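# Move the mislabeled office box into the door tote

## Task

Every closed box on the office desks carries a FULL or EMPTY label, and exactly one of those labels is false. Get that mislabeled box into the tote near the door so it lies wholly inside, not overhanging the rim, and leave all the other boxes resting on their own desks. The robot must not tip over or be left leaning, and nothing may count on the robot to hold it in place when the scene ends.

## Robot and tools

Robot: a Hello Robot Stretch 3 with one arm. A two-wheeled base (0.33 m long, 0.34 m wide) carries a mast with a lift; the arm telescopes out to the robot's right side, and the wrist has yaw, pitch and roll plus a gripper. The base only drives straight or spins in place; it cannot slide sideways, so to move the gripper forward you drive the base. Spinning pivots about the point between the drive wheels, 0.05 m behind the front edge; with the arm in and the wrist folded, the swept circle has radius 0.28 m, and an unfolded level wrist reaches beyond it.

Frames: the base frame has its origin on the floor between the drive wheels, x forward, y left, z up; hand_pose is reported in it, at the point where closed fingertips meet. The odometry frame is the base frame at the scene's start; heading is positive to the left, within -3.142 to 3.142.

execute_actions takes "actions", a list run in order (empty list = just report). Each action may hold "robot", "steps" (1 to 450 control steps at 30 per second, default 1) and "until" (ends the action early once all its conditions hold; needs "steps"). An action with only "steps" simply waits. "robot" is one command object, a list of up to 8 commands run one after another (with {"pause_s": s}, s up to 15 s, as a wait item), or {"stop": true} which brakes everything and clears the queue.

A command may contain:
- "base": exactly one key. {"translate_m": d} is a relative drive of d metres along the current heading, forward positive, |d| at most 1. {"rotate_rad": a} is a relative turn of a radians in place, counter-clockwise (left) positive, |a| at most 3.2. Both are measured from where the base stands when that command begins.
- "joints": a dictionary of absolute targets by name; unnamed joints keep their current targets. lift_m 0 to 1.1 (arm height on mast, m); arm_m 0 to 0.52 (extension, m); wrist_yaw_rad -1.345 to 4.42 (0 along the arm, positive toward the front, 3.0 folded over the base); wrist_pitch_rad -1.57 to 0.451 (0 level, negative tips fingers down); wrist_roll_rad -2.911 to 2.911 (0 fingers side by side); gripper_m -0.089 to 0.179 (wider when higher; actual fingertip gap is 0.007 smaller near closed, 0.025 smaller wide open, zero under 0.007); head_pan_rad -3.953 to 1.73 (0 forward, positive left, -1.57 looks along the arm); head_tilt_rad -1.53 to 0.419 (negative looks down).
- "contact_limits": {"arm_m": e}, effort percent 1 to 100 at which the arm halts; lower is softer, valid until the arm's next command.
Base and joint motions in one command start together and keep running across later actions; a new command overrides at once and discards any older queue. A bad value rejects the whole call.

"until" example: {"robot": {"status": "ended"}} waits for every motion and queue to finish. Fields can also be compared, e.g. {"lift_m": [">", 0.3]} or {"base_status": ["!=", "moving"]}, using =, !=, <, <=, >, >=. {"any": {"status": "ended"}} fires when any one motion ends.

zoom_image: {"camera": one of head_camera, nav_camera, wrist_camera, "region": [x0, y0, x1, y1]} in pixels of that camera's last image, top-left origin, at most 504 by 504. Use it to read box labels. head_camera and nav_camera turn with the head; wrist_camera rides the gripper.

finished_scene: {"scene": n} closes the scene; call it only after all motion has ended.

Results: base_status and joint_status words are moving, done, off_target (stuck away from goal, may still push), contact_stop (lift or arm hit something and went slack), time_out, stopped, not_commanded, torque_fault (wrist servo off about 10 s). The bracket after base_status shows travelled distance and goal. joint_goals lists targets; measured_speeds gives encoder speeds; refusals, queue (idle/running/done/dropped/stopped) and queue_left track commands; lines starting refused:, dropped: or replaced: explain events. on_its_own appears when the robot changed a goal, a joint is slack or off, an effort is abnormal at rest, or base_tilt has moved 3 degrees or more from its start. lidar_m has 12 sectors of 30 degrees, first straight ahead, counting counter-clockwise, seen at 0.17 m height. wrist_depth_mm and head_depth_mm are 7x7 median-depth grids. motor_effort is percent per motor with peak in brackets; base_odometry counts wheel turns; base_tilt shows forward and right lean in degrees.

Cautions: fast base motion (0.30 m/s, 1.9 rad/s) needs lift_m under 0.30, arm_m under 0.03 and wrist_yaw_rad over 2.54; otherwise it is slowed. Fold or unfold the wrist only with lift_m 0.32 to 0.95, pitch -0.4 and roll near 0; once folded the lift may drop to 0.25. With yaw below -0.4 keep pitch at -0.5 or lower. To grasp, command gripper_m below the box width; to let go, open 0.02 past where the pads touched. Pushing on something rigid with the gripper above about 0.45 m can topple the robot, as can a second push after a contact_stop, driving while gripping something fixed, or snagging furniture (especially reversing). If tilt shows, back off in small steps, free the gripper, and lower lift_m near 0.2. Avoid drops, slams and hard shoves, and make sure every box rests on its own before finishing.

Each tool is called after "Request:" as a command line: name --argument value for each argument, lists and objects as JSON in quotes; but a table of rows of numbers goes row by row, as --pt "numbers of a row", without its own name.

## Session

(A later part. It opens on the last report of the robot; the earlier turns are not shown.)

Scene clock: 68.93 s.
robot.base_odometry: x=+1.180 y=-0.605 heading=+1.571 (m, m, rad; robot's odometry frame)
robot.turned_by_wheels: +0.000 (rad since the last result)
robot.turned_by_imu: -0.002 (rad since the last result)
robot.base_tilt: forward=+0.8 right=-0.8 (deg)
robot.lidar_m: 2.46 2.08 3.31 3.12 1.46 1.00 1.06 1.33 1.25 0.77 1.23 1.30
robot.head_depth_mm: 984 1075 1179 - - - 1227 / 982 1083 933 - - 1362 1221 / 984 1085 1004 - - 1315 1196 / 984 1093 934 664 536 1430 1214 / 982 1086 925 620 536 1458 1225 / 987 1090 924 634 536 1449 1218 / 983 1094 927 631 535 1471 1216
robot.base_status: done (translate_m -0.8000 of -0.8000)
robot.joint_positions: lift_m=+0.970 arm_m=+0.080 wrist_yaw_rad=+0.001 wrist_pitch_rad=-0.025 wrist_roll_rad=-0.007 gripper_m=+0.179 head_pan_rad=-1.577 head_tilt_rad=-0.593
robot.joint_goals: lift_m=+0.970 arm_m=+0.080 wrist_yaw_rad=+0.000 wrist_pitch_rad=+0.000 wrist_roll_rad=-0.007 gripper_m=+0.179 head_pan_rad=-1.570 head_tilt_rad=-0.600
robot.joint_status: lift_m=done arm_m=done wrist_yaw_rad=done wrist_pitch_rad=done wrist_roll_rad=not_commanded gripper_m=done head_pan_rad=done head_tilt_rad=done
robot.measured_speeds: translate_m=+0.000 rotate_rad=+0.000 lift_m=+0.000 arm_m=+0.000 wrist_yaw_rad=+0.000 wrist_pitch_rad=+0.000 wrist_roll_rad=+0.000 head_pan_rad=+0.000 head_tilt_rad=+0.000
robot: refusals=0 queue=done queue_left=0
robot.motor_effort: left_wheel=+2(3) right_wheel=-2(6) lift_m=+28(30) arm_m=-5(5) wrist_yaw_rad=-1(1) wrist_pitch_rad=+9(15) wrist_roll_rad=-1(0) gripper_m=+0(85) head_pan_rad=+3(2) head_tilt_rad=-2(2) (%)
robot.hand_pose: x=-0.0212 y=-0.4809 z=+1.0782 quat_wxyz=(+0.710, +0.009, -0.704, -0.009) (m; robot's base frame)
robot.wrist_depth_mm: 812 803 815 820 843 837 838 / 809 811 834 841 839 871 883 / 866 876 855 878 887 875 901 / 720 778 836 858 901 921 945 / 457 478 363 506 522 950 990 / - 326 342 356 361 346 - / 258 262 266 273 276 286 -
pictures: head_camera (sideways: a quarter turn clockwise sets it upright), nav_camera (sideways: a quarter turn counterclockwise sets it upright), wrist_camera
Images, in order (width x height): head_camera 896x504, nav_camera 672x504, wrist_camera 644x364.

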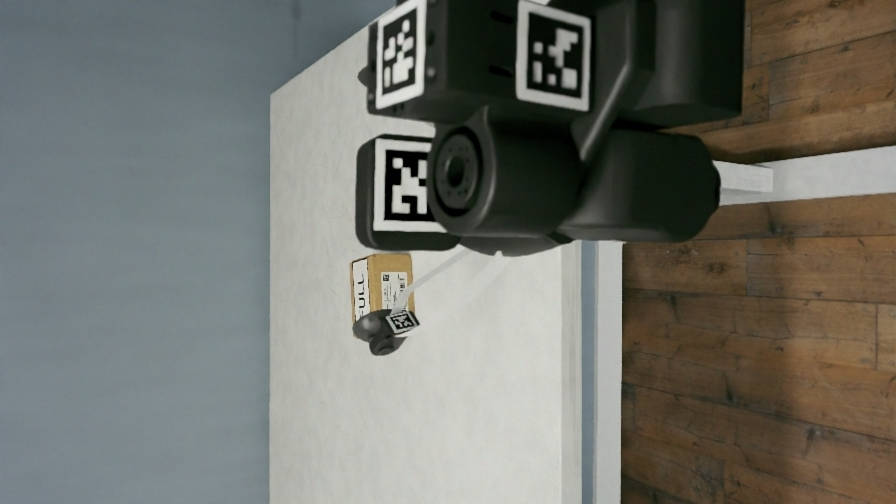

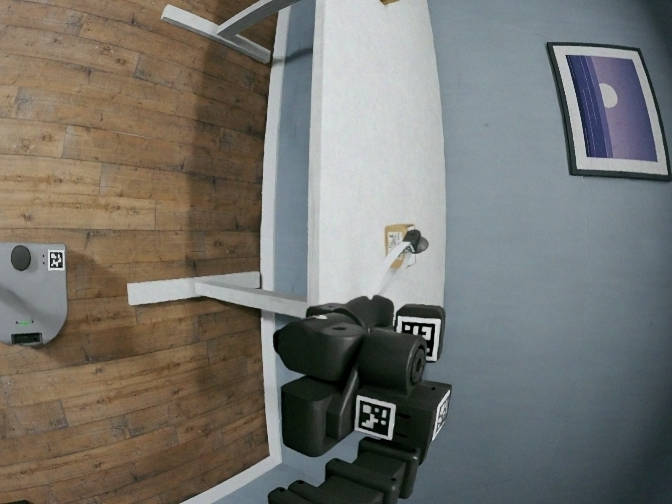

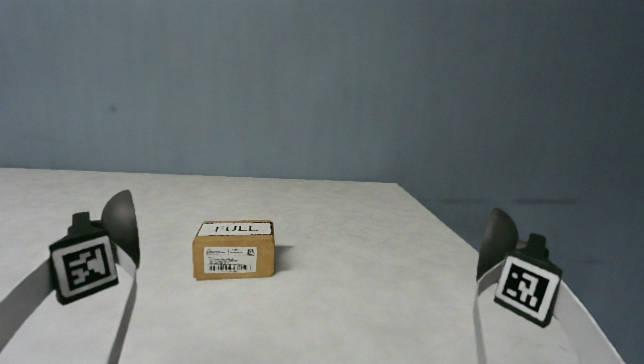

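Request:
execute_actions --actions '[{"robot":[{"base":{"translate_m":0.105},"joints":{"lift_m":0.893}},{"joints":{"arm_m":0.29}},{"joints":{"gripper_m":0.04}},{"joints":{"lift_m":0.95}},{"pause_s":1}],"steps":450,"until":{"robot":{"status":"ended"}}}]'

Scene clock: 78.93 s.
robot.base_odometry: x=+1.180 y=-0.500 heading=+1.571 (m, m, rad; robot's odometry frame)
robot.turned_by_wheels: +0.000 (rad since the last result)
robot.turned_by_imu: -0.001 (rad since the last result)
robot.base_tilt: forward=+0.8 right=-0.8 (deg)
robot.lidar_m: 2.36 1.99 2.59 3.11 2.04 1.11 1.11 1.44 0.78 0.80 1.23 1.22
robot.head_depth_mm: 976 1087 1148 609 1081 1458 1224 / 979 1080 - 582 538 1245 1200 / 985 1086 - 581 535 1459 1213 / 981 1084 998 619 535 1464 1225 / 978 1087 924 635 536 1460 1230 / 980 1096 926 633 536 1462 1220 / 982 1089 923 632 534 1456 1224
robot.base_status: done (translate_m +0.1050 of +0.1050)
robot.joint_positions: lift_m=+0.950 arm_m=+0.290 wrist_yaw_rad=-0.001 wrist_pitch_rad=-0.042 wrist_roll_rad=-0.007 gripper_m=+0.051 head_pan_rad=-1.577 head_tilt_rad=-0.593
robot.joint_goals: lift_m=+0.950 arm_m=+0.290 wrist_yaw_rad=+0.000 wrist_pitch_rad=+0.000 wrist_roll_rad=-0.007 gripper_m=+0.050 head_pan_rad=-1.570 head_tilt_rad=-0.600
robot.joint_status: lift_m=done arm_m=done wrist_yaw_rad=done wrist_pitch_rad=done wrist_roll_rad=not_commanded gripper_m=done head_pan_rad=done head_tilt_rad=done
robot.measured_speeds: translate_m=+0.000 rotate_rad=+0.000 lift_m=+0.000 arm_m=+0.000 wrist_yaw_rad=+0.000 wrist_pitch_rad=+0.000 wrist_roll_rad=+0.000 head_pan_rad=+0.000 head_tilt_rad=+0.000
robot: refusals=0 queue=done queue_left=0
robot.on_its_own: gripper_m is held at +0.050, not at your +0.040, by its stall guard, which is still easing
robot.motor_effort: left_wheel=+2(6) right_wheel=-2(3) lift_m=+29(29) arm_m=+2(3) wrist_yaw_rad=+0(1) wrist_pitch_rad=+15(16) wrist_roll_rad=+0(1) gripper_m=-23(97) head_pan_rad=+4(3) head_tilt_rad=-2(3) (%)
robot.hand_pose: x=-0.0217 y=-0.6897 z=+1.0537 quat_wxyz=(+0.710, +0.015, -0.704, -0.015) (m; robot's base frame)
robot.wrist_depth_mm: 601 607 612 610 622 620 628 / 630 627 631 628 649 631 666 / 641 650 656 664 675 685 676 / 600 628 678 678 693 711 707 / 381 390 176 179 476 452 741 / 283 276 126 131 135 320 327 / 230 226 128 134 223 246 250
pictures: head_camera (sideways: a quarter turn clockwise sets it upright), nav_camera (sideways: a quarter turn counterclockwise sets it upright), wrist_camera
Images, in order (width x height): head_camera 896x504, nav_camera 672x504, wrist_camera 644x364.

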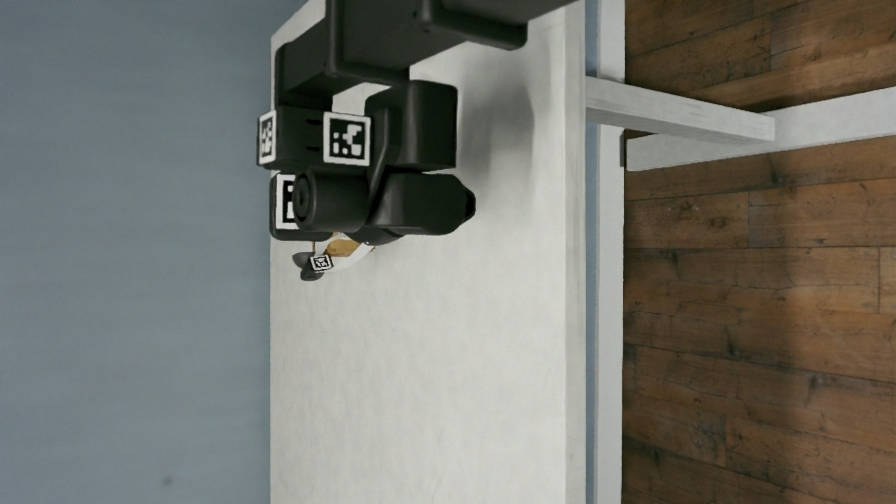

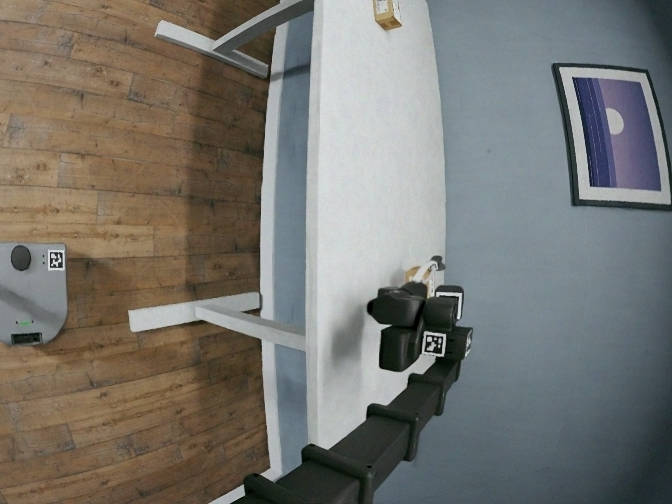

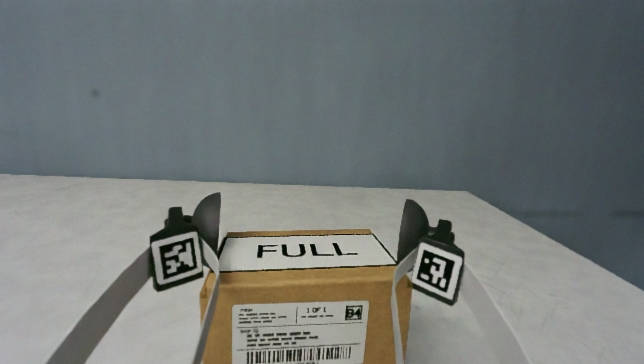

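Request:
execute_actions --actions '[{"robot":[{"joints":{"lift_m":0.905}},{"joints":{"gripper_m":0.179}},{"joints":{"lift_m":1.05}},{"joints":{"arm_m":0.0},"base":{"translate_m":1.0}},{"base":{"translate_m":0.15}},{"base":{"rotate_rad":1.571}},{"base":{"translate_m":0.8}}],"steps":450,"until":{"robot":{"status":"ended"}}},{"steps":450,"until":{"robot":{"status":"ended"}}},{"steps":450,"until":{"robot":{"status":"ended"}}}]'

Scene clock: 110.73 s.
robot.base_odometry: x=+0.380 y=+0.650 heading=-3.142 (m, m, rad; robot's odometry frame)
robot.turned_by_wheels: +1.571 (rad since the last result)
robot.turned_by_imu: +1.584 (rad since the last result)
robot.base_tilt: forward=+0.8 right=-0.8 (deg)
robot.lidar_m: 2.35 2.24 2.68 2.28 2.64 2.04 1.51 1.73 0.77 0.76 1.22 1.23
robot.head_depth_mm: 975 1085 - - - - 1194 / 974 1059 - - - - 1172 / 974 1066 - - - - 1177 / 976 1075 929 634 518 1451 1220 / 969 1079 959 607 515 1467 1220 / 980 1077 933 634 517 1464 1222 / 979 1089 930 631 516 1447 1223
robot.base_status: done (translate_m +0.8000 of +0.8000)
robot.joint_positions: lift_m=+1.050 arm_m=+0.000 wrist_yaw_rad=+0.000 wrist_pitch_rad=-0.025 wrist_roll_rad=-0.007 gripper_m=+0.179 head_pan_rad=-1.577 head_tilt_rad=-0.593
robot.joint_goals: lift_m=+1.050 arm_m=+0.000 wrist_yaw_rad=+0.000 wrist_pitch_rad=+0.000 wrist_roll_rad=-0.007 gripper_m=+0.179 head_pan_rad=-1.570 head_tilt_rad=-0.600
robot.joint_status: lift_m=done arm_m=done wrist_yaw_rad=done wrist_pitch_rad=done wrist_roll_rad=not_commanded gripper_m=done head_pan_rad=done head_tilt_rad=done
robot.measured_speeds: translate_m=+0.000 rotate_rad=+0.000 lift_m=+0.000 arm_m=+0.000 wrist_yaw_rad=+0.000 wrist_pitch_rad=+0.000 wrist_roll_rad=+0.000 head_pan_rad=+0.000 head_tilt_rad=+0.000
robot: refusals=0 queue=done queue_left=0
robot.motor_effort: left_wheel=-3(7) right_wheel=+2(5) lift_m=+28(29) arm_m=-4(7) wrist_yaw_rad=+0(0) wrist_pitch_rad=+10(15) wrist_roll_rad=-1(1) gripper_m=+0(84) head_pan_rad=+3(2) head_tilt_rad=-2(3) (%)
robot.hand_pose: x=-0.0216 y=-0.4009 z=+1.1582 quat_wxyz=(+0.710, +0.009, -0.704, -0.009) (m; robot's base frame)
robot.wrist_depth_mm: 891 879 879 880 889 901 885 / 872 918 929 919 903 928 938 / 919 978 943 982 962 971 987 / 952 977 - 976 983 - - / 631 700 695 706 725 - - / - 464 421 495 527 497 - / 363 373 377 387 392 400 -
pictures: head_camera (sideways: a quarter turn clockwise sets it upright), nav_camera (sideways: a quarter turn counterclockwise sets it upright), wrist_camera
Images, in order (width x height): head_camera 896x504, nav_camera 672x504, wrist_camera 644x364.

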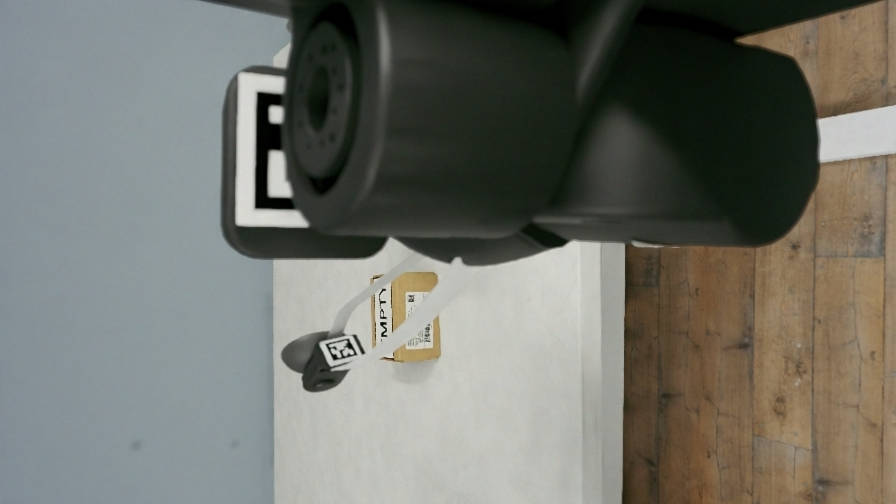

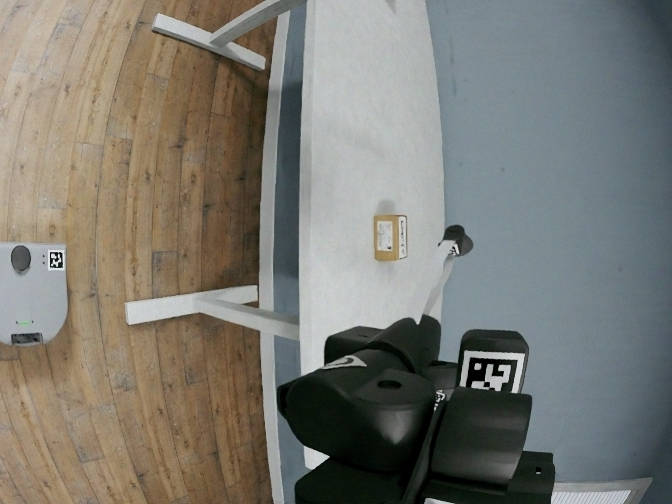

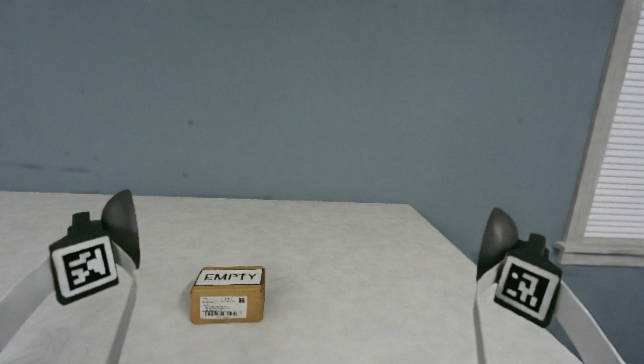

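Request:
execute_actions --actions '[{"robot":[{"base":{"translate_m":0.105},"joints":{"lift_m":0.893,"arm_m":0.08}},{"joints":{"arm_m":0.25}},{"joints":{"gripper_m":0.05}},{"joints":{"lift_m":0.95}},{"pause_s":1}],"steps":450,"until":{"robot":{"status":"ended"}}}]'

Scene clock: 119.93 s.
robot.base_odometry: x=+0.275 y=+0.650 heading=-3.141 (m, m, rad; robot's odometry frame)
robot.turned_by_wheels: +0.000 (rad since the last result)
robot.turned_by_imu: -0.001 (rad since the last result)
robot.base_tilt: forward=+0.8 right=-0.8 (deg)
robot.lidar_m: 2.12 2.15 2.69 2.26 2.30 2.15 1.62 1.73 0.79 1.19 1.22 1.14
robot.head_depth_mm: 969 1076 1079 - 517 1421 1225 / 970 1075 1146 - 517 1341 1217 / 973 1076 1152 - 517 1441 1224 / 972 1082 996 605 516 1463 1218 / 975 1074 926 634 516 1459 1224 / 976 1080 926 633 517 1467 1221 / 978 1080 929 632 515 1469 1219
robot.base_status: done (translate_m +0.1050 of +0.1050)
robot.joint_positions: lift_m=+0.950 arm_m=+0.250 wrist_yaw_rad=+0.001 wrist_pitch_rad=-0.059 wrist_roll_rad=-0.004 gripper_m=+0.054 head_pan_rad=-1.577 head_tilt_rad=-0.593
robot.joint_goals: lift_m=+0.950 arm_m=+0.250 wrist_yaw_rad=+0.000 wrist_pitch_rad=+0.000 wrist_roll_rad=-0.004 gripper_m=+0.053 head_pan_rad=-1.570 head_tilt_rad=-0.600
robot.joint_status: lift_m=done arm_m=done wrist_yaw_rad=done wrist_pitch_rad=done wrist_roll_rad=not_commanded gripper_m=done head_pan_rad=done head_tilt_rad=done
robot.measured_speeds: translate_m=+0.000 rotate_rad=+0.000 lift_m=+0.000 arm_m=+0.000 wrist_yaw_rad=+0.000 wrist_pitch_rad=+0.000 wrist_roll_rad=+0.000 head_pan_rad=+0.000 head_tilt_rad=+0.000
robot: refusals=0 queue=done queue_left=0
robot.motor_effort: left_wheel=-3(4) right_wheel=+1(4) lift_m=+30(33) arm_m=+2(3) wrist_yaw_rad=+0(3) wrist_pitch_rad=+21(22) wrist_roll_rad=-1(2) gripper_m=-19(94) head_pan_rad=+3(4) head_tilt_rad=-2(2) (%)
robot.hand_pose: x=-0.0212 y=-0.6491 z=+1.0493 quat_wxyz=(+0.708, +0.022, -0.705, -0.021) (m; robot's base frame)
robot.wrist_depth_mm: 628 637 632 637 637 656 656 / 649 659 661 660 680 688 677 / 689 682 693 701 712 730 703 / 570 583 603 644 699 732 727 / 368 375 393 408 446 427 474 / 272 268 139 136 138 308 311 / 219 219 117 116 121 238 242
pictures: head_camera (sideways: a quarter turn clockwise sets it upright), nav_camera (sideways: a quarter turn counterclockwise sets it upright), wrist_camera
Images, in order (width x height): head_camera 896x504, nav_camera 672x504, wrist_camera 644x364.

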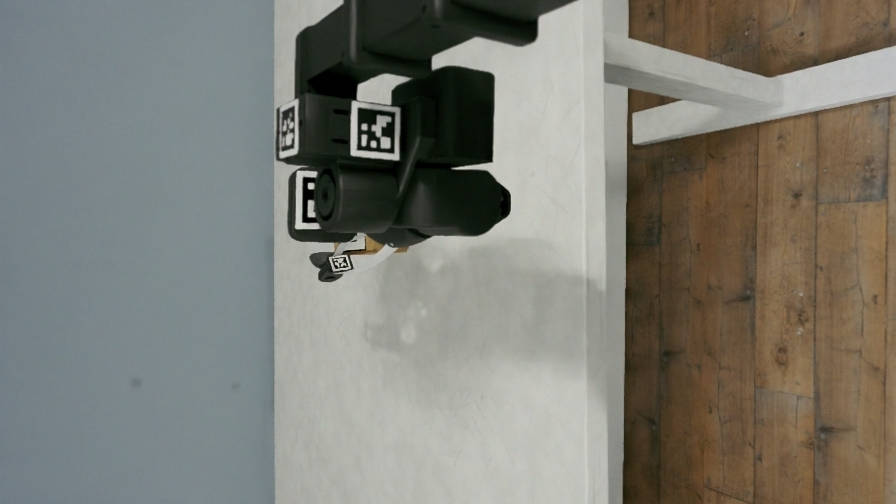

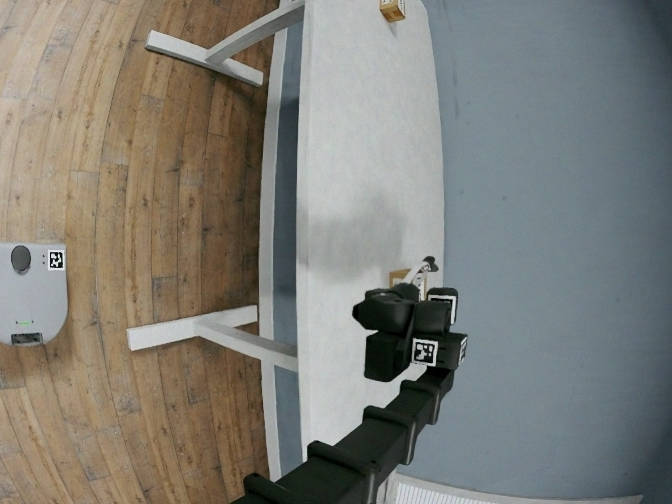

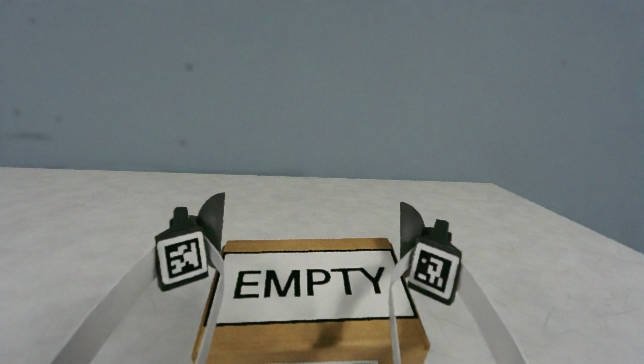

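Request:
execute_actions --actions '[{"robot":[{"joints":{"lift_m":0.915}},{"joints":{"gripper_m":0.179}},{"joints":{"wrist_pitch_rad":-0.15,"lift_m":0.905,"arm_m":0.24}},{"joints":{"gripper_m":0.055}},{"joints":{"lift_m":0.97}},{"pause_s":1}],"steps":450,"until":{"robot":{"status":"ended"}}}]'

Scene clock: 128.03 s.
robot.base_odometry: x=+0.275 y=+0.650 heading=-3.141 (m, m, rad; robot's odometry frame)
robot.turned_by_wheels: +0.000 (rad since the last result)
robot.turned_by_imu: -0.001 (rad since the last result)
robot.base_tilt: forward=+0.8 right=-0.8 (deg)
robot.lidar_m: 2.11 2.15 2.68 2.27 2.30 2.15 1.62 1.73 0.80 1.19 1.22 1.14
robot.head_depth_mm: 967 1068 - 607 517 1419 1224 / 966 1068 - 571 516 1348 1213 / 976 1074 - - 517 1450 1220 / 975 1079 995 607 517 1455 1223 / 974 1079 926 632 518 1457 1216 / 972 1081 922 632 515 1458 1219 / 972 1078 928 631 516 1460 1214
robot.base_status: done (translate_m +0.1050 of +0.1050)
robot.joint_positions: lift_m=+0.970 arm_m=+0.240 wrist_yaw_rad=+0.000 wrist_pitch_rad=-0.210 wrist_roll_rad=-0.005 gripper_m=+0.062 head_pan_rad=-1.577 head_tilt_rad=-0.593
robot.joint_goals: lift_m=+0.970 arm_m=+0.240 wrist_yaw_rad=+0.000 wrist_pitch_rad=-0.150 wrist_roll_rad=-0.005 gripper_m=+0.061 head_pan_rad=-1.570 head_tilt_rad=-0.600
robot.joint_status: lift_m=done arm_m=done wrist_yaw_rad=done wrist_pitch_rad=done wrist_roll_rad=not_commanded gripper_m=done head_pan_rad=done head_tilt_rad=done
robot.measured_speeds: translate_m=+0.000 rotate_rad=+0.000 lift_m=+0.000 arm_m=+0.000 wrist_yaw_rad=+0.000 wrist_pitch_rad=+0.000 wrist_roll_rad=+0.000 head_pan_rad=+0.000 head_tilt_rad=+0.000
robot: refusals=0 queue=done queue_left=0
robot.on_its_own: gripper_m is held at +0.061, not at your +0.055, by its stall guard, which is not easing now
robot.motor_effort: left_wheel=-3(3) right_wheel=+1(2) lift_m=+31(33) arm_m=-6(5) wrist_yaw_rad=+1(1) wrist_pitch_rad=+21(23) wrist_roll_rad=-1(2) gripper_m=-19(94) head_pan_rad=+3(3) head_tilt_rad=-2(3) (%)
robot.hand_pose: x=-0.0215 y=-0.6309 z=+1.0316 quat_wxyz=(+0.705, +0.074, -0.701, -0.074) (m; robot's base frame)
robot.wrist_depth_mm: 623 630 624 645 632 644 642 / 661 658 665 659 677 690 689 / 605 644 650 704 691 731 724 / 393 402 423 433 454 460 749 / 293 304 129 132 135 336 337 / 236 230 135 136 139 256 260 / 200 195 191 190 201 209 213
pictures: head_camera (sideways: a quarter turn clockwise sets it upright), nav_camera (sideways: a quarter turn counterclockwise sets it upright), wrist_camera
Images, in order (width x height): head_camera 896x504, nav_camera 672x504, wrist_camera 644x364.

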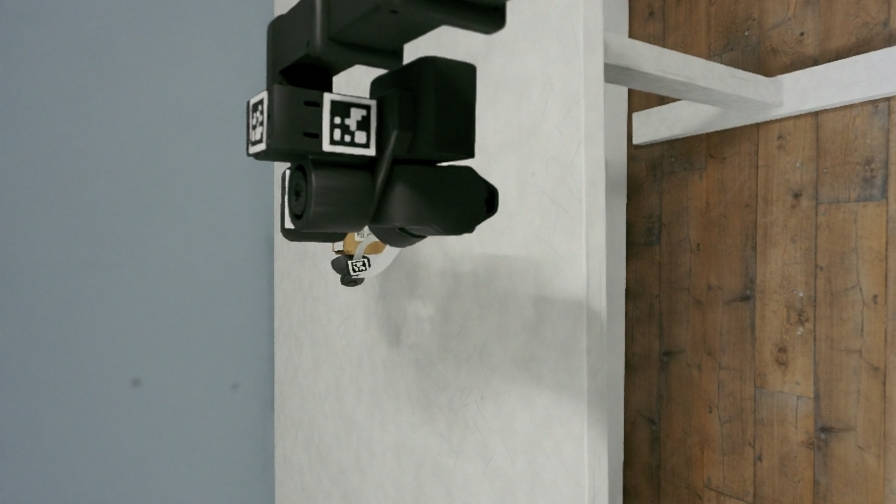

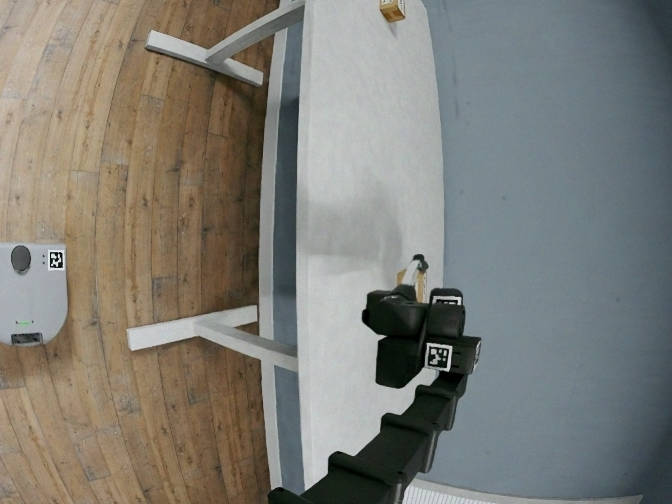

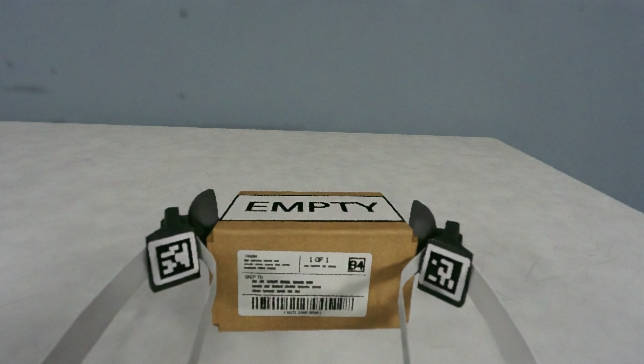

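Request:
execute_actions --actions '[{"robot":[{"joints":{"arm_m":0.0,"head_tilt_rad":-1.0},"base":{"translate_m":0.475}},{"base":{"rotate_rad":1.571},"joints":{"lift_m":0.5}},{"base":{"translate_m":1.0}},{"base":{"translate_m":0.3}},{"base":{"rotate_rad":1.571}}],"steps":450,"until":{"robot":{"status":"ended"}}},{"steps":450,"until":{"robot":{"status":"ended"}}},{"steps":450,"until":{"robot":{"status":"ended"}}}]'

Scene clock: 138.53 s.
robot.base_odometry: x=-0.200 y=+0.650 heading=-1.571 (m, m, rad; robot's odometry frame)
robot.turned_by_wheels: +1.571 (rad since the last result)
robot.turned_by_imu: +1.581 (rad since the last result)
robot.base_tilt: forward=+0.8 right=-0.8 (deg)
robot.lidar_m: 2.28 2.47 2.53 2.09 1.06 1.06 1.17 0.81 1.62 1.79 2.00 2.68
robot.head_depth_mm: 2034 2133 1798 - - 1157 1086 / 2035 2161 1848 1611 - 1166 1114 / 2024 2169 456 - - 1192 - / 2042 2174 468 1544 1357 1210 1114 / 1954 2108 1818 1567 1365 1211 1090 / 1902 2154 1819 1548 1370 1214 1091 / 1596 2148 1827 1555 1358 1217 1094
robot.base_status: done (rotate_rad +1.5708 of +1.5710)
robot.joint_positions: lift_m=+0.883 arm_m=+0.000 wrist_yaw_rad=-0.001 wrist_pitch_rad=-0.210 wrist_roll_rad=-0.012 gripper_m=+0.062 head_pan_rad=-1.577 head_tilt_rad=-0.988
robot.joint_goals: lift_m=+0.883 arm_m=+0.000 wrist_yaw_rad=+0.000 wrist_pitch_rad=-0.150 wrist_roll_rad=-0.012 gripper_m=+0.061 head_pan_rad=-1.570 head_tilt_rad=-1.000
robot.joint_status: lift_m=contact_stop arm_m=done wrist_yaw_rad=done wrist_pitch_rad=done wrist_roll_rad=not_commanded gripper_m=done head_pan_rad=done head_tilt_rad=done
robot.measured_speeds: translate_m=+0.000 rotate_rad=+0.000 lift_m=+0.000 arm_m=+0.000 wrist_yaw_rad=+0.000 wrist_pitch_rad=+0.000 wrist_roll_rad=+0.000 head_pan_rad=+0.000 head_tilt_rad=+0.000
robot: refusals=0 queue=dropped queue_left=0
robot.on_its_own: gripper_m is held at +0.061, not at your +0.055, by its stall guard, which is not easing now; lift_m is slack since a contact_stop, until your next command for it (your +0.500 is given up)
robot.motor_effort: left_wheel=-3(7) right_wheel=+1(8) lift_m=+26(31) arm_m=-4(4) wrist_yaw_rad=+1(13) wrist_pitch_rad=+21(33) wrist_roll_rad=+1(5) gripper_m=-18(20) head_pan_rad=+3(2) head_tilt_rad=-4(20) (%)
robot.hand_pose: x=-0.0217 y=-0.3909 z=+0.9449 quat_wxyz=(+0.708, +0.074, -0.699, -0.074) (m; robot's base frame)
robot.wrist_depth_mm: - - - - - - - / - - - - - - - / - - - - - - - / - - - - - - - / - - 132 134 135 - - / - - 138 137 141 - - / - - - - - - -
pictures: head_camera (sideways: a quarter turn clockwise sets it upright), nav_camera (sideways: a quarter turn counterclockwise sets it upright), wrist_camera
dropped: robot: command 1 of its queue: lift_m: contact_stop
Images, in order (width x height): head_camera 896x504, nav_camera 672x504, wrist_camera 644x364.

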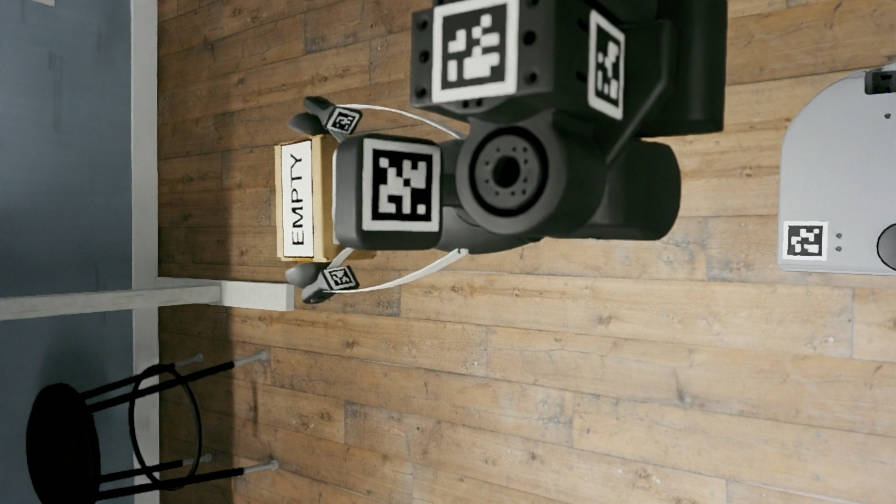

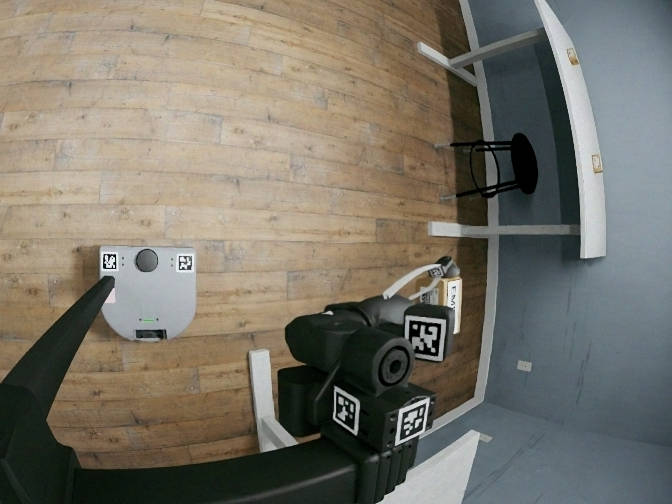

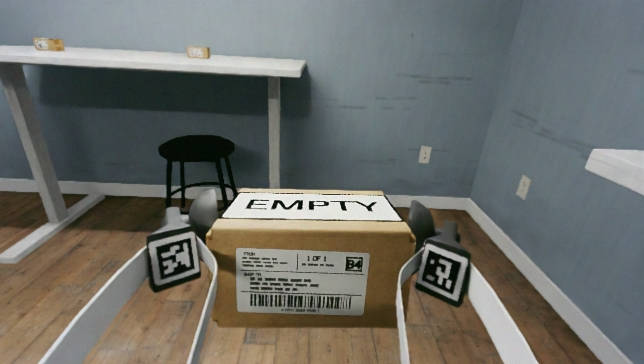

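Request:
execute_actions --actions '[{"robot":[{"base":{"translate_m":1.0},"joints":{"lift_m":0.5}},{"base":{"translate_m":0.3}},{"base":{"rotate_rad":1.571}}],"steps":450,"until":{"robot":{"status":"ended"}}},{"steps":450,"until":{"robot":{"status":"ended"}}}]'

Scene clock: 157.47 s.
robot.base_odometry: x=-0.200 y=-0.650 heading=+0.000 (m, m, rad; robot's odometry frame)
robot.turned_by_wheels: +1.571 (rad since the last result)
robot.turned_by_imu: +1.583 (rad since the last result)
robot.base_tilt: forward=+0.8 right=-0.8 (deg)
robot.lidar_m: 2.13 2.37 2.18 2.03 2.55 1.66 1.74 1.87 1.31 1.17 1.00 1.42
robot.head_depth_mm: 1132 1347 1681 1549 1355 1203 1086 / 1152 1383 1675 1545 1349 1245 - / 1162 1380 1687 1516 1322 1245 - / 1173 1384 1677 1524 1295 1210 - / 1167 1395 1655 1554 1366 1209 1092 / 1112 1228 1561 1529 1367 1212 1086 / 1092 1330 1580 1531 1363 1212 1088
robot.base_status: done (rotate_rad +1.5708 of +1.5710)
robot.joint_positions: lift_m=+0.500 arm_m=+0.000 wrist_yaw_rad=-0.001 wrist_pitch_rad=-0.211 wrist_roll_rad=-0.012 gripper_m=+0.062 head_pan_rad=-1.577 head_tilt_rad=-0.988
robot.joint_goals: lift_m=+0.500 arm_m=+0.000 wrist_yaw_rad=+0.000 wrist_pitch_rad=-0.150 wrist_roll_rad=-0.012 gripper_m=+0.061 head_pan_rad=-1.570 head_tilt_rad=-1.000
robot.joint_status: lift_m=done arm_m=done wrist_yaw_rad=done wrist_pitch_rad=done wrist_roll_rad=not_commanded gripper_m=done head_pan_rad=done head_tilt_rad=done
robot.measured_speeds: translate_m=+0.000 rotate_rad=+0.000 lift_m=+0.000 arm_m=+0.000 wrist_yaw_rad=+0.000 wrist_pitch_rad=+0.000 wrist_roll_rad=+0.000 head_pan_rad=+0.000 head_tilt_rad=+0.000
robot: refusals=0 queue=done queue_left=0
robot.on_its_own: gripper_m is held at +0.061, not at your +0.055, by its stall guard, which is not easing now
robot.motor_effort: left_wheel=-3(8) right_wheel=+1(4) lift_m=+27(28) arm_m=-4(4) wrist_yaw_rad=+2(1) wrist_pitch_rad=+22(22) wrist_roll_rad=+2(2) gripper_m=-18(19) head_pan_rad=+3(3) head_tilt_rad=-4(4) (%)
robot.hand_pose: x=-0.0217 y=-0.3907 z=+0.5613 quat_wxyz=(+0.708, +0.075, -0.699, -0.075) (m; robot's base frame)
robot.wrist_depth_mm: 865 879 932 952 943 932 957 / 959 948 975 - 980 991 989 / - 981 - - - - - / - - - - - - - / 915 986 132 133 135 - - / 900 879 137 137 141 959 985 / 721 735 694 709 737 785 804
pictures: head_camera (sideways: a quarter turn clockwise sets it upright), nav_camera (sideways: a quarter turn counterclockwise sets it upright), wrist_camera
Images, in order (width x height): head_camera 896x504, nav_camera 672x504, wrist_camera 644x364.

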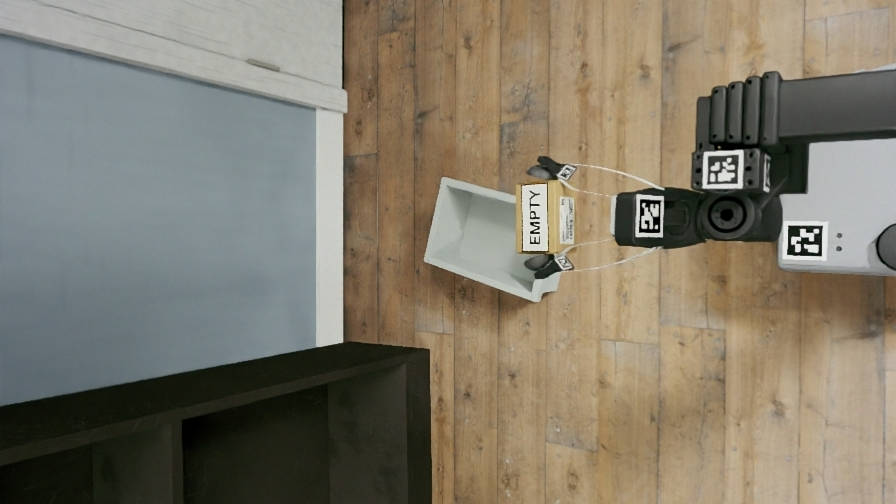

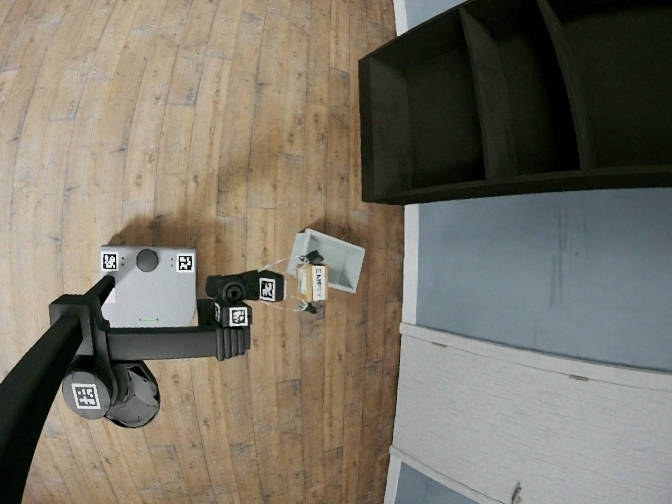

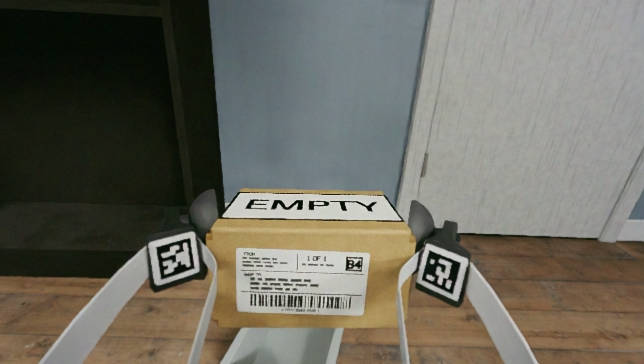

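Request:
execute_actions --actions '[{"robot":[{"base":{"translate_m":0.03},"joints":{"lift_m":0.3,"arm_m":0.29,"wrist_pitch_rad":-0.5}}],"steps":450,"until":{"robot":{"status":"ended"}}}]'

Scene clock: 161.37 s.
robot.base_odometry: x=-0.170 y=-0.650 heading=+0.000 (m, m, rad; robot's odometry frame)
robot.turned_by_wheels: +0.000 (rad since the last result)
robot.turned_by_imu: +0.000 (rad since the last result)
robot.base_tilt: forward=+0.9 right=-0.8 (deg)
robot.lidar_m: 2.10 2.34 2.17 2.03 2.54 2.10 1.77 1.86 1.32 1.03 1.00 1.40
robot.head_depth_mm: 1152 1357 1672 1540 1353 1207 1082 / 1158 1389 1675 1556 1354 1211 1120 / 1158 1379 1676 1528 1315 1214 - / 1155 1375 1695 1528 1335 1214 1113 / 1170 1385 1610 1562 1359 1215 1089 / 988 1212 1580 1524 1366 1216 1093 / 1095 1325 1594 1533 1366 1214 1087
robot.base_status: done (translate_m +0.0300 of +0.0300)
robot.joint_positions: lift_m=+0.300 arm_m=+0.290 wrist_yaw_rad=-0.001 wrist_pitch_rad=-0.550 wrist_roll_rad=-0.011 gripper_m=+0.062 head_pan_rad=-1.577 head_tilt_rad=-0.988
robot.joint_goals: lift_m=+0.300 arm_m=+0.290 wrist_yaw_rad=+0.000 wrist_pitch_rad=-0.500 wrist_roll_rad=-0.011 gripper_m=+0.061 head_pan_rad=-1.570 head_tilt_rad=-1.000
robot.joint_status: lift_m=done arm_m=done wrist_yaw_rad=done wrist_pitch_rad=off_target wrist_roll_rad=not_commanded gripper_m=done head_pan_rad=done head_tilt_rad=done
robot.measured_speeds: translate_m=+0.000 rotate_rad=+0.000 lift_m=+0.000 arm_m=+0.000 wrist_yaw_rad=+0.000 wrist_pitch_rad=+0.000 wrist_roll_rad=+0.000 head_pan_rad=+0.000 head_tilt_rad=+0.000
robot: refusals=0 queue=dropped queue_left=0
robot.on_its_own: gripper_m is held at +0.061, not at your +0.055, by its stall guard, which is not easing now
robot.motor_effort: left_wheel=-3(5) right_wheel=+2(5) lift_m=+26(26) arm_m=+3(3) wrist_yaw_rad=+0(1) wrist_pitch_rad=+18(22) wrist_roll_rad=+1(1) gripper_m=-18(19) head_pan_rad=+2(2) head_tilt_rad=-5(4) (%)
robot.hand_pose: x=-0.0217 y=-0.6405 z=+0.2842 quat_wxyz=(+0.684, +0.193, -0.677, -0.192) (m; robot's base frame)
robot.wrist_depth_mm: 655 489 699 710 706 695 696 / 656 574 780 767 811 778 769 / 537 546 732 747 762 785 811 / 556 567 612 454 627 637 657 / 505 517 132 133 135 540 565 / 435 427 138 137 140 477 479 / 384 388 373 391 397 410 415
pictures: head_camera (sideways: a quarter turn clockwise sets it upright), nav_camera (sideways: a quarter turn counterclockwise sets it upright), wrist_camera
Images, in order (width x height): head_camera 896x504, nav_camera 672x504, wrist_camera 644x364.

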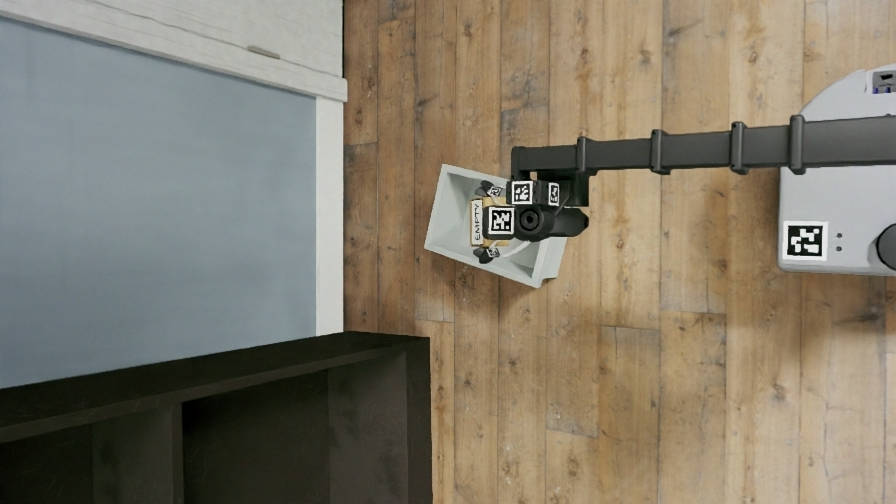

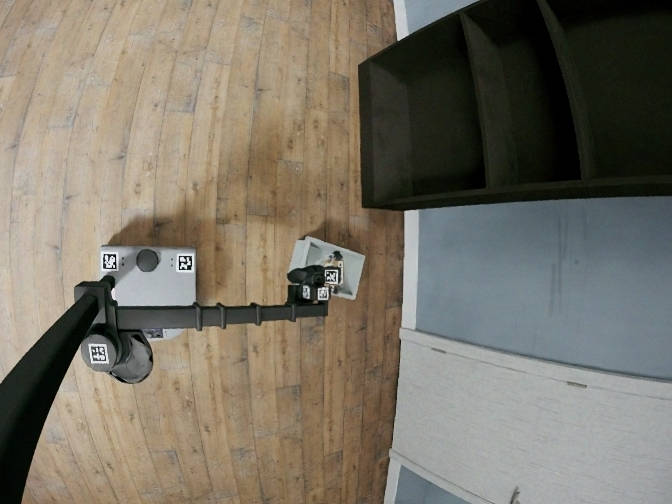

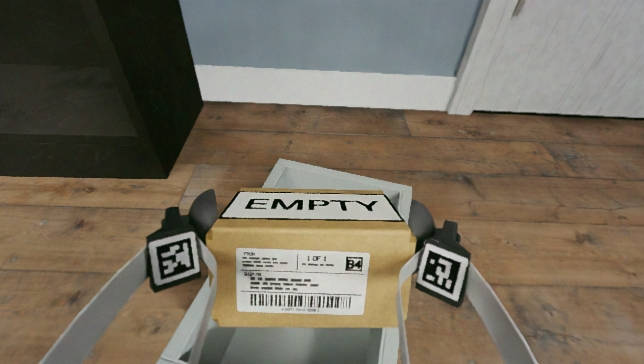

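Request:
execute_actions --actions '[{"robot":{"base":{"translate_m":0.05},"joints":{"lift_m":0.24,"arm_m":0.35,"wrist_yaw_rad":-0.3}},"steps":450,"until":{"robot":{"status":"ended"}}}]'

Request:
zoom_image --camera "head_camera" --region '[350,100,650,330]'

Scene clock: 163.50 s.
robot.base_odometry: x=-0.120 y=-0.650 heading=+0.000 (m, m, rad; robot's odometry frame)
robot.turned_by_wheels: +0.000 (rad since the last result)
robot.turned_by_imu: +0.000 (rad since the last result)
robot.base_tilt: forward=+0.8 right=-0.9 (deg)
robot.lidar_m: 2.05 2.31 2.15 2.05 2.05 1.74 1.82 1.82 1.33 0.99 1.27 1.36
robot.head_depth_mm: 1152 1346 1665 1543 1355 1203 1083 / 1159 1381 1680 1548 1361 1209 1119 / 1159 1380 1688 1550 1335 1209 - / 1159 1377 1679 1544 1334 1217 1109 / 1142 1312 1582 1523 1360 1220 1095 / 1038 1324 1581 1517 1362 1216 1091 / 1097 1319 1562 1541 1374 1212 1098
robot.base_status: done (translate_m +0.0500 of +0.0500)
robot.joint_positions: lift_m=+0.240 arm_m=+0.350 wrist_yaw_rad=-0.297 wrist_pitch_rad=-0.551 wrist_roll_rad=-0.011 gripper_m=+0.062 head_pan_rad=-1.577 head_tilt_rad=-0.988
robot.joint_goals: lift_m=+0.240 arm_m=+0.350 wrist_yaw_rad=-0.300 wrist_pitch_rad=-0.500 wrist_roll_rad=-0.011 gripper_m=+0.061 head_pan_rad=-1.570 head_tilt_rad=-1.000
robot.joint_status: lift_m=done arm_m=done wrist_yaw_rad=done wrist_pitch_rad=off_target wrist_roll_rad=not_commanded gripper_m=done head_pan_rad=done head_tilt_rad=done
robot.measured_speeds: translate_m=+0.000 rotate_rad=+0.000 lift_m=+0.000 arm_m=+0.000 wrist_yaw_rad=+0.000 wrist_pitch_rad=+0.000 wrist_roll_rad=+0.000 head_pan_rad=+0.000 head_tilt_rad=+0.000
robot: refusals=0 queue=done queue_left=0
robot.on_its_own: gripper_m is held at +0.061, not at your +0.055, by its stall guard, which is not easing now
robot.motor_effort: left_wheel=-3(5) right_wheel=+1(6) lift_m=+26(27) arm_m=+3(2) wrist_yaw_rad=-2(4) wrist_pitch_rad=+18(19) wrist_roll_rad=+1(1) gripper_m=-19(19) head_pan_rad=+3(3) head_tilt_rad=-4(4) (%)
robot.hand_pose: x=-0.0819 y=-0.6913 z=+0.2241 quat_wxyz=(+0.648, +0.091, -0.698, -0.291) (m; robot's base frame)
robot.wrist_depth_mm: 537 596 628 692 741 789 906 / 492 639 683 734 798 869 915 / 468 604 619 638 654 683 681 / 440 498 367 370 539 554 555 / 423 439 131 133 134 463 470 / 372 357 137 137 141 404 405 / 331 324 321 332 309 355 354
pictures: head_camera (sideways: a quarter turn clockwise sets it upright), nav_camera (sideways: a quarter turn counterclockwise sets it upright), wrist_camera
Images, in order (width x height): head_camera 896x504, nav_camera 672x504, wrist_camera 644x364.

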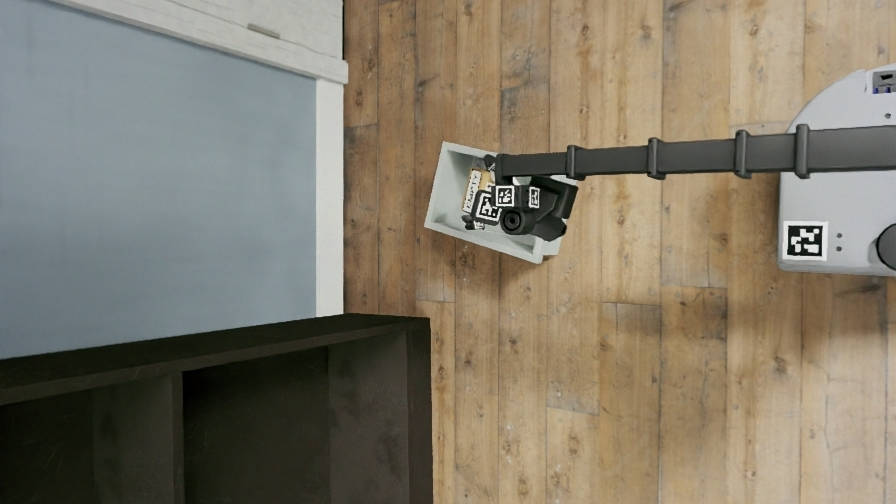

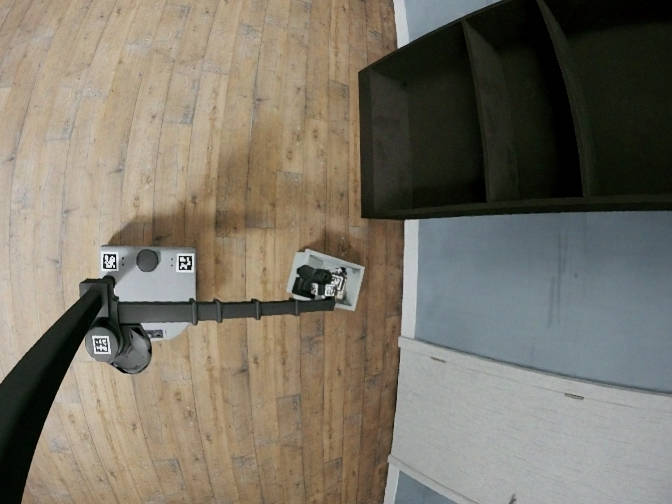

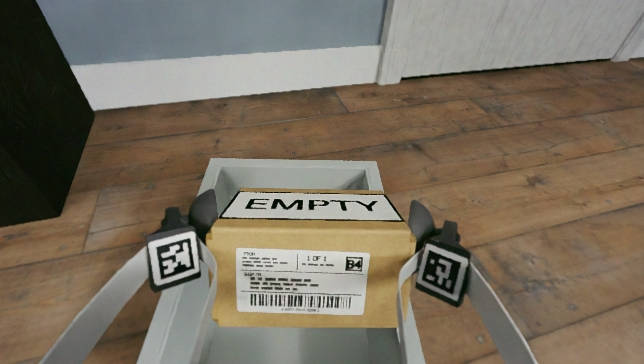

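Region (350, 100, 650, 330) of head_camera's 896x504 image, scaled by 1.680, with more detail than that image has; it fills the top 386 rows of this view, and the rest is white.

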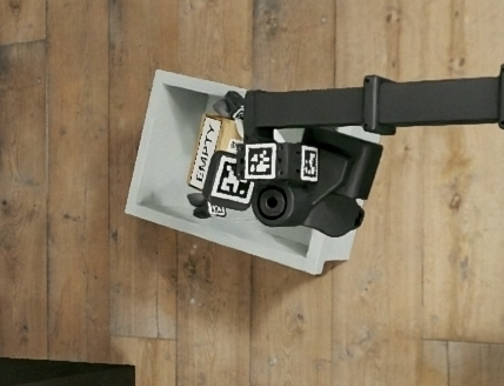

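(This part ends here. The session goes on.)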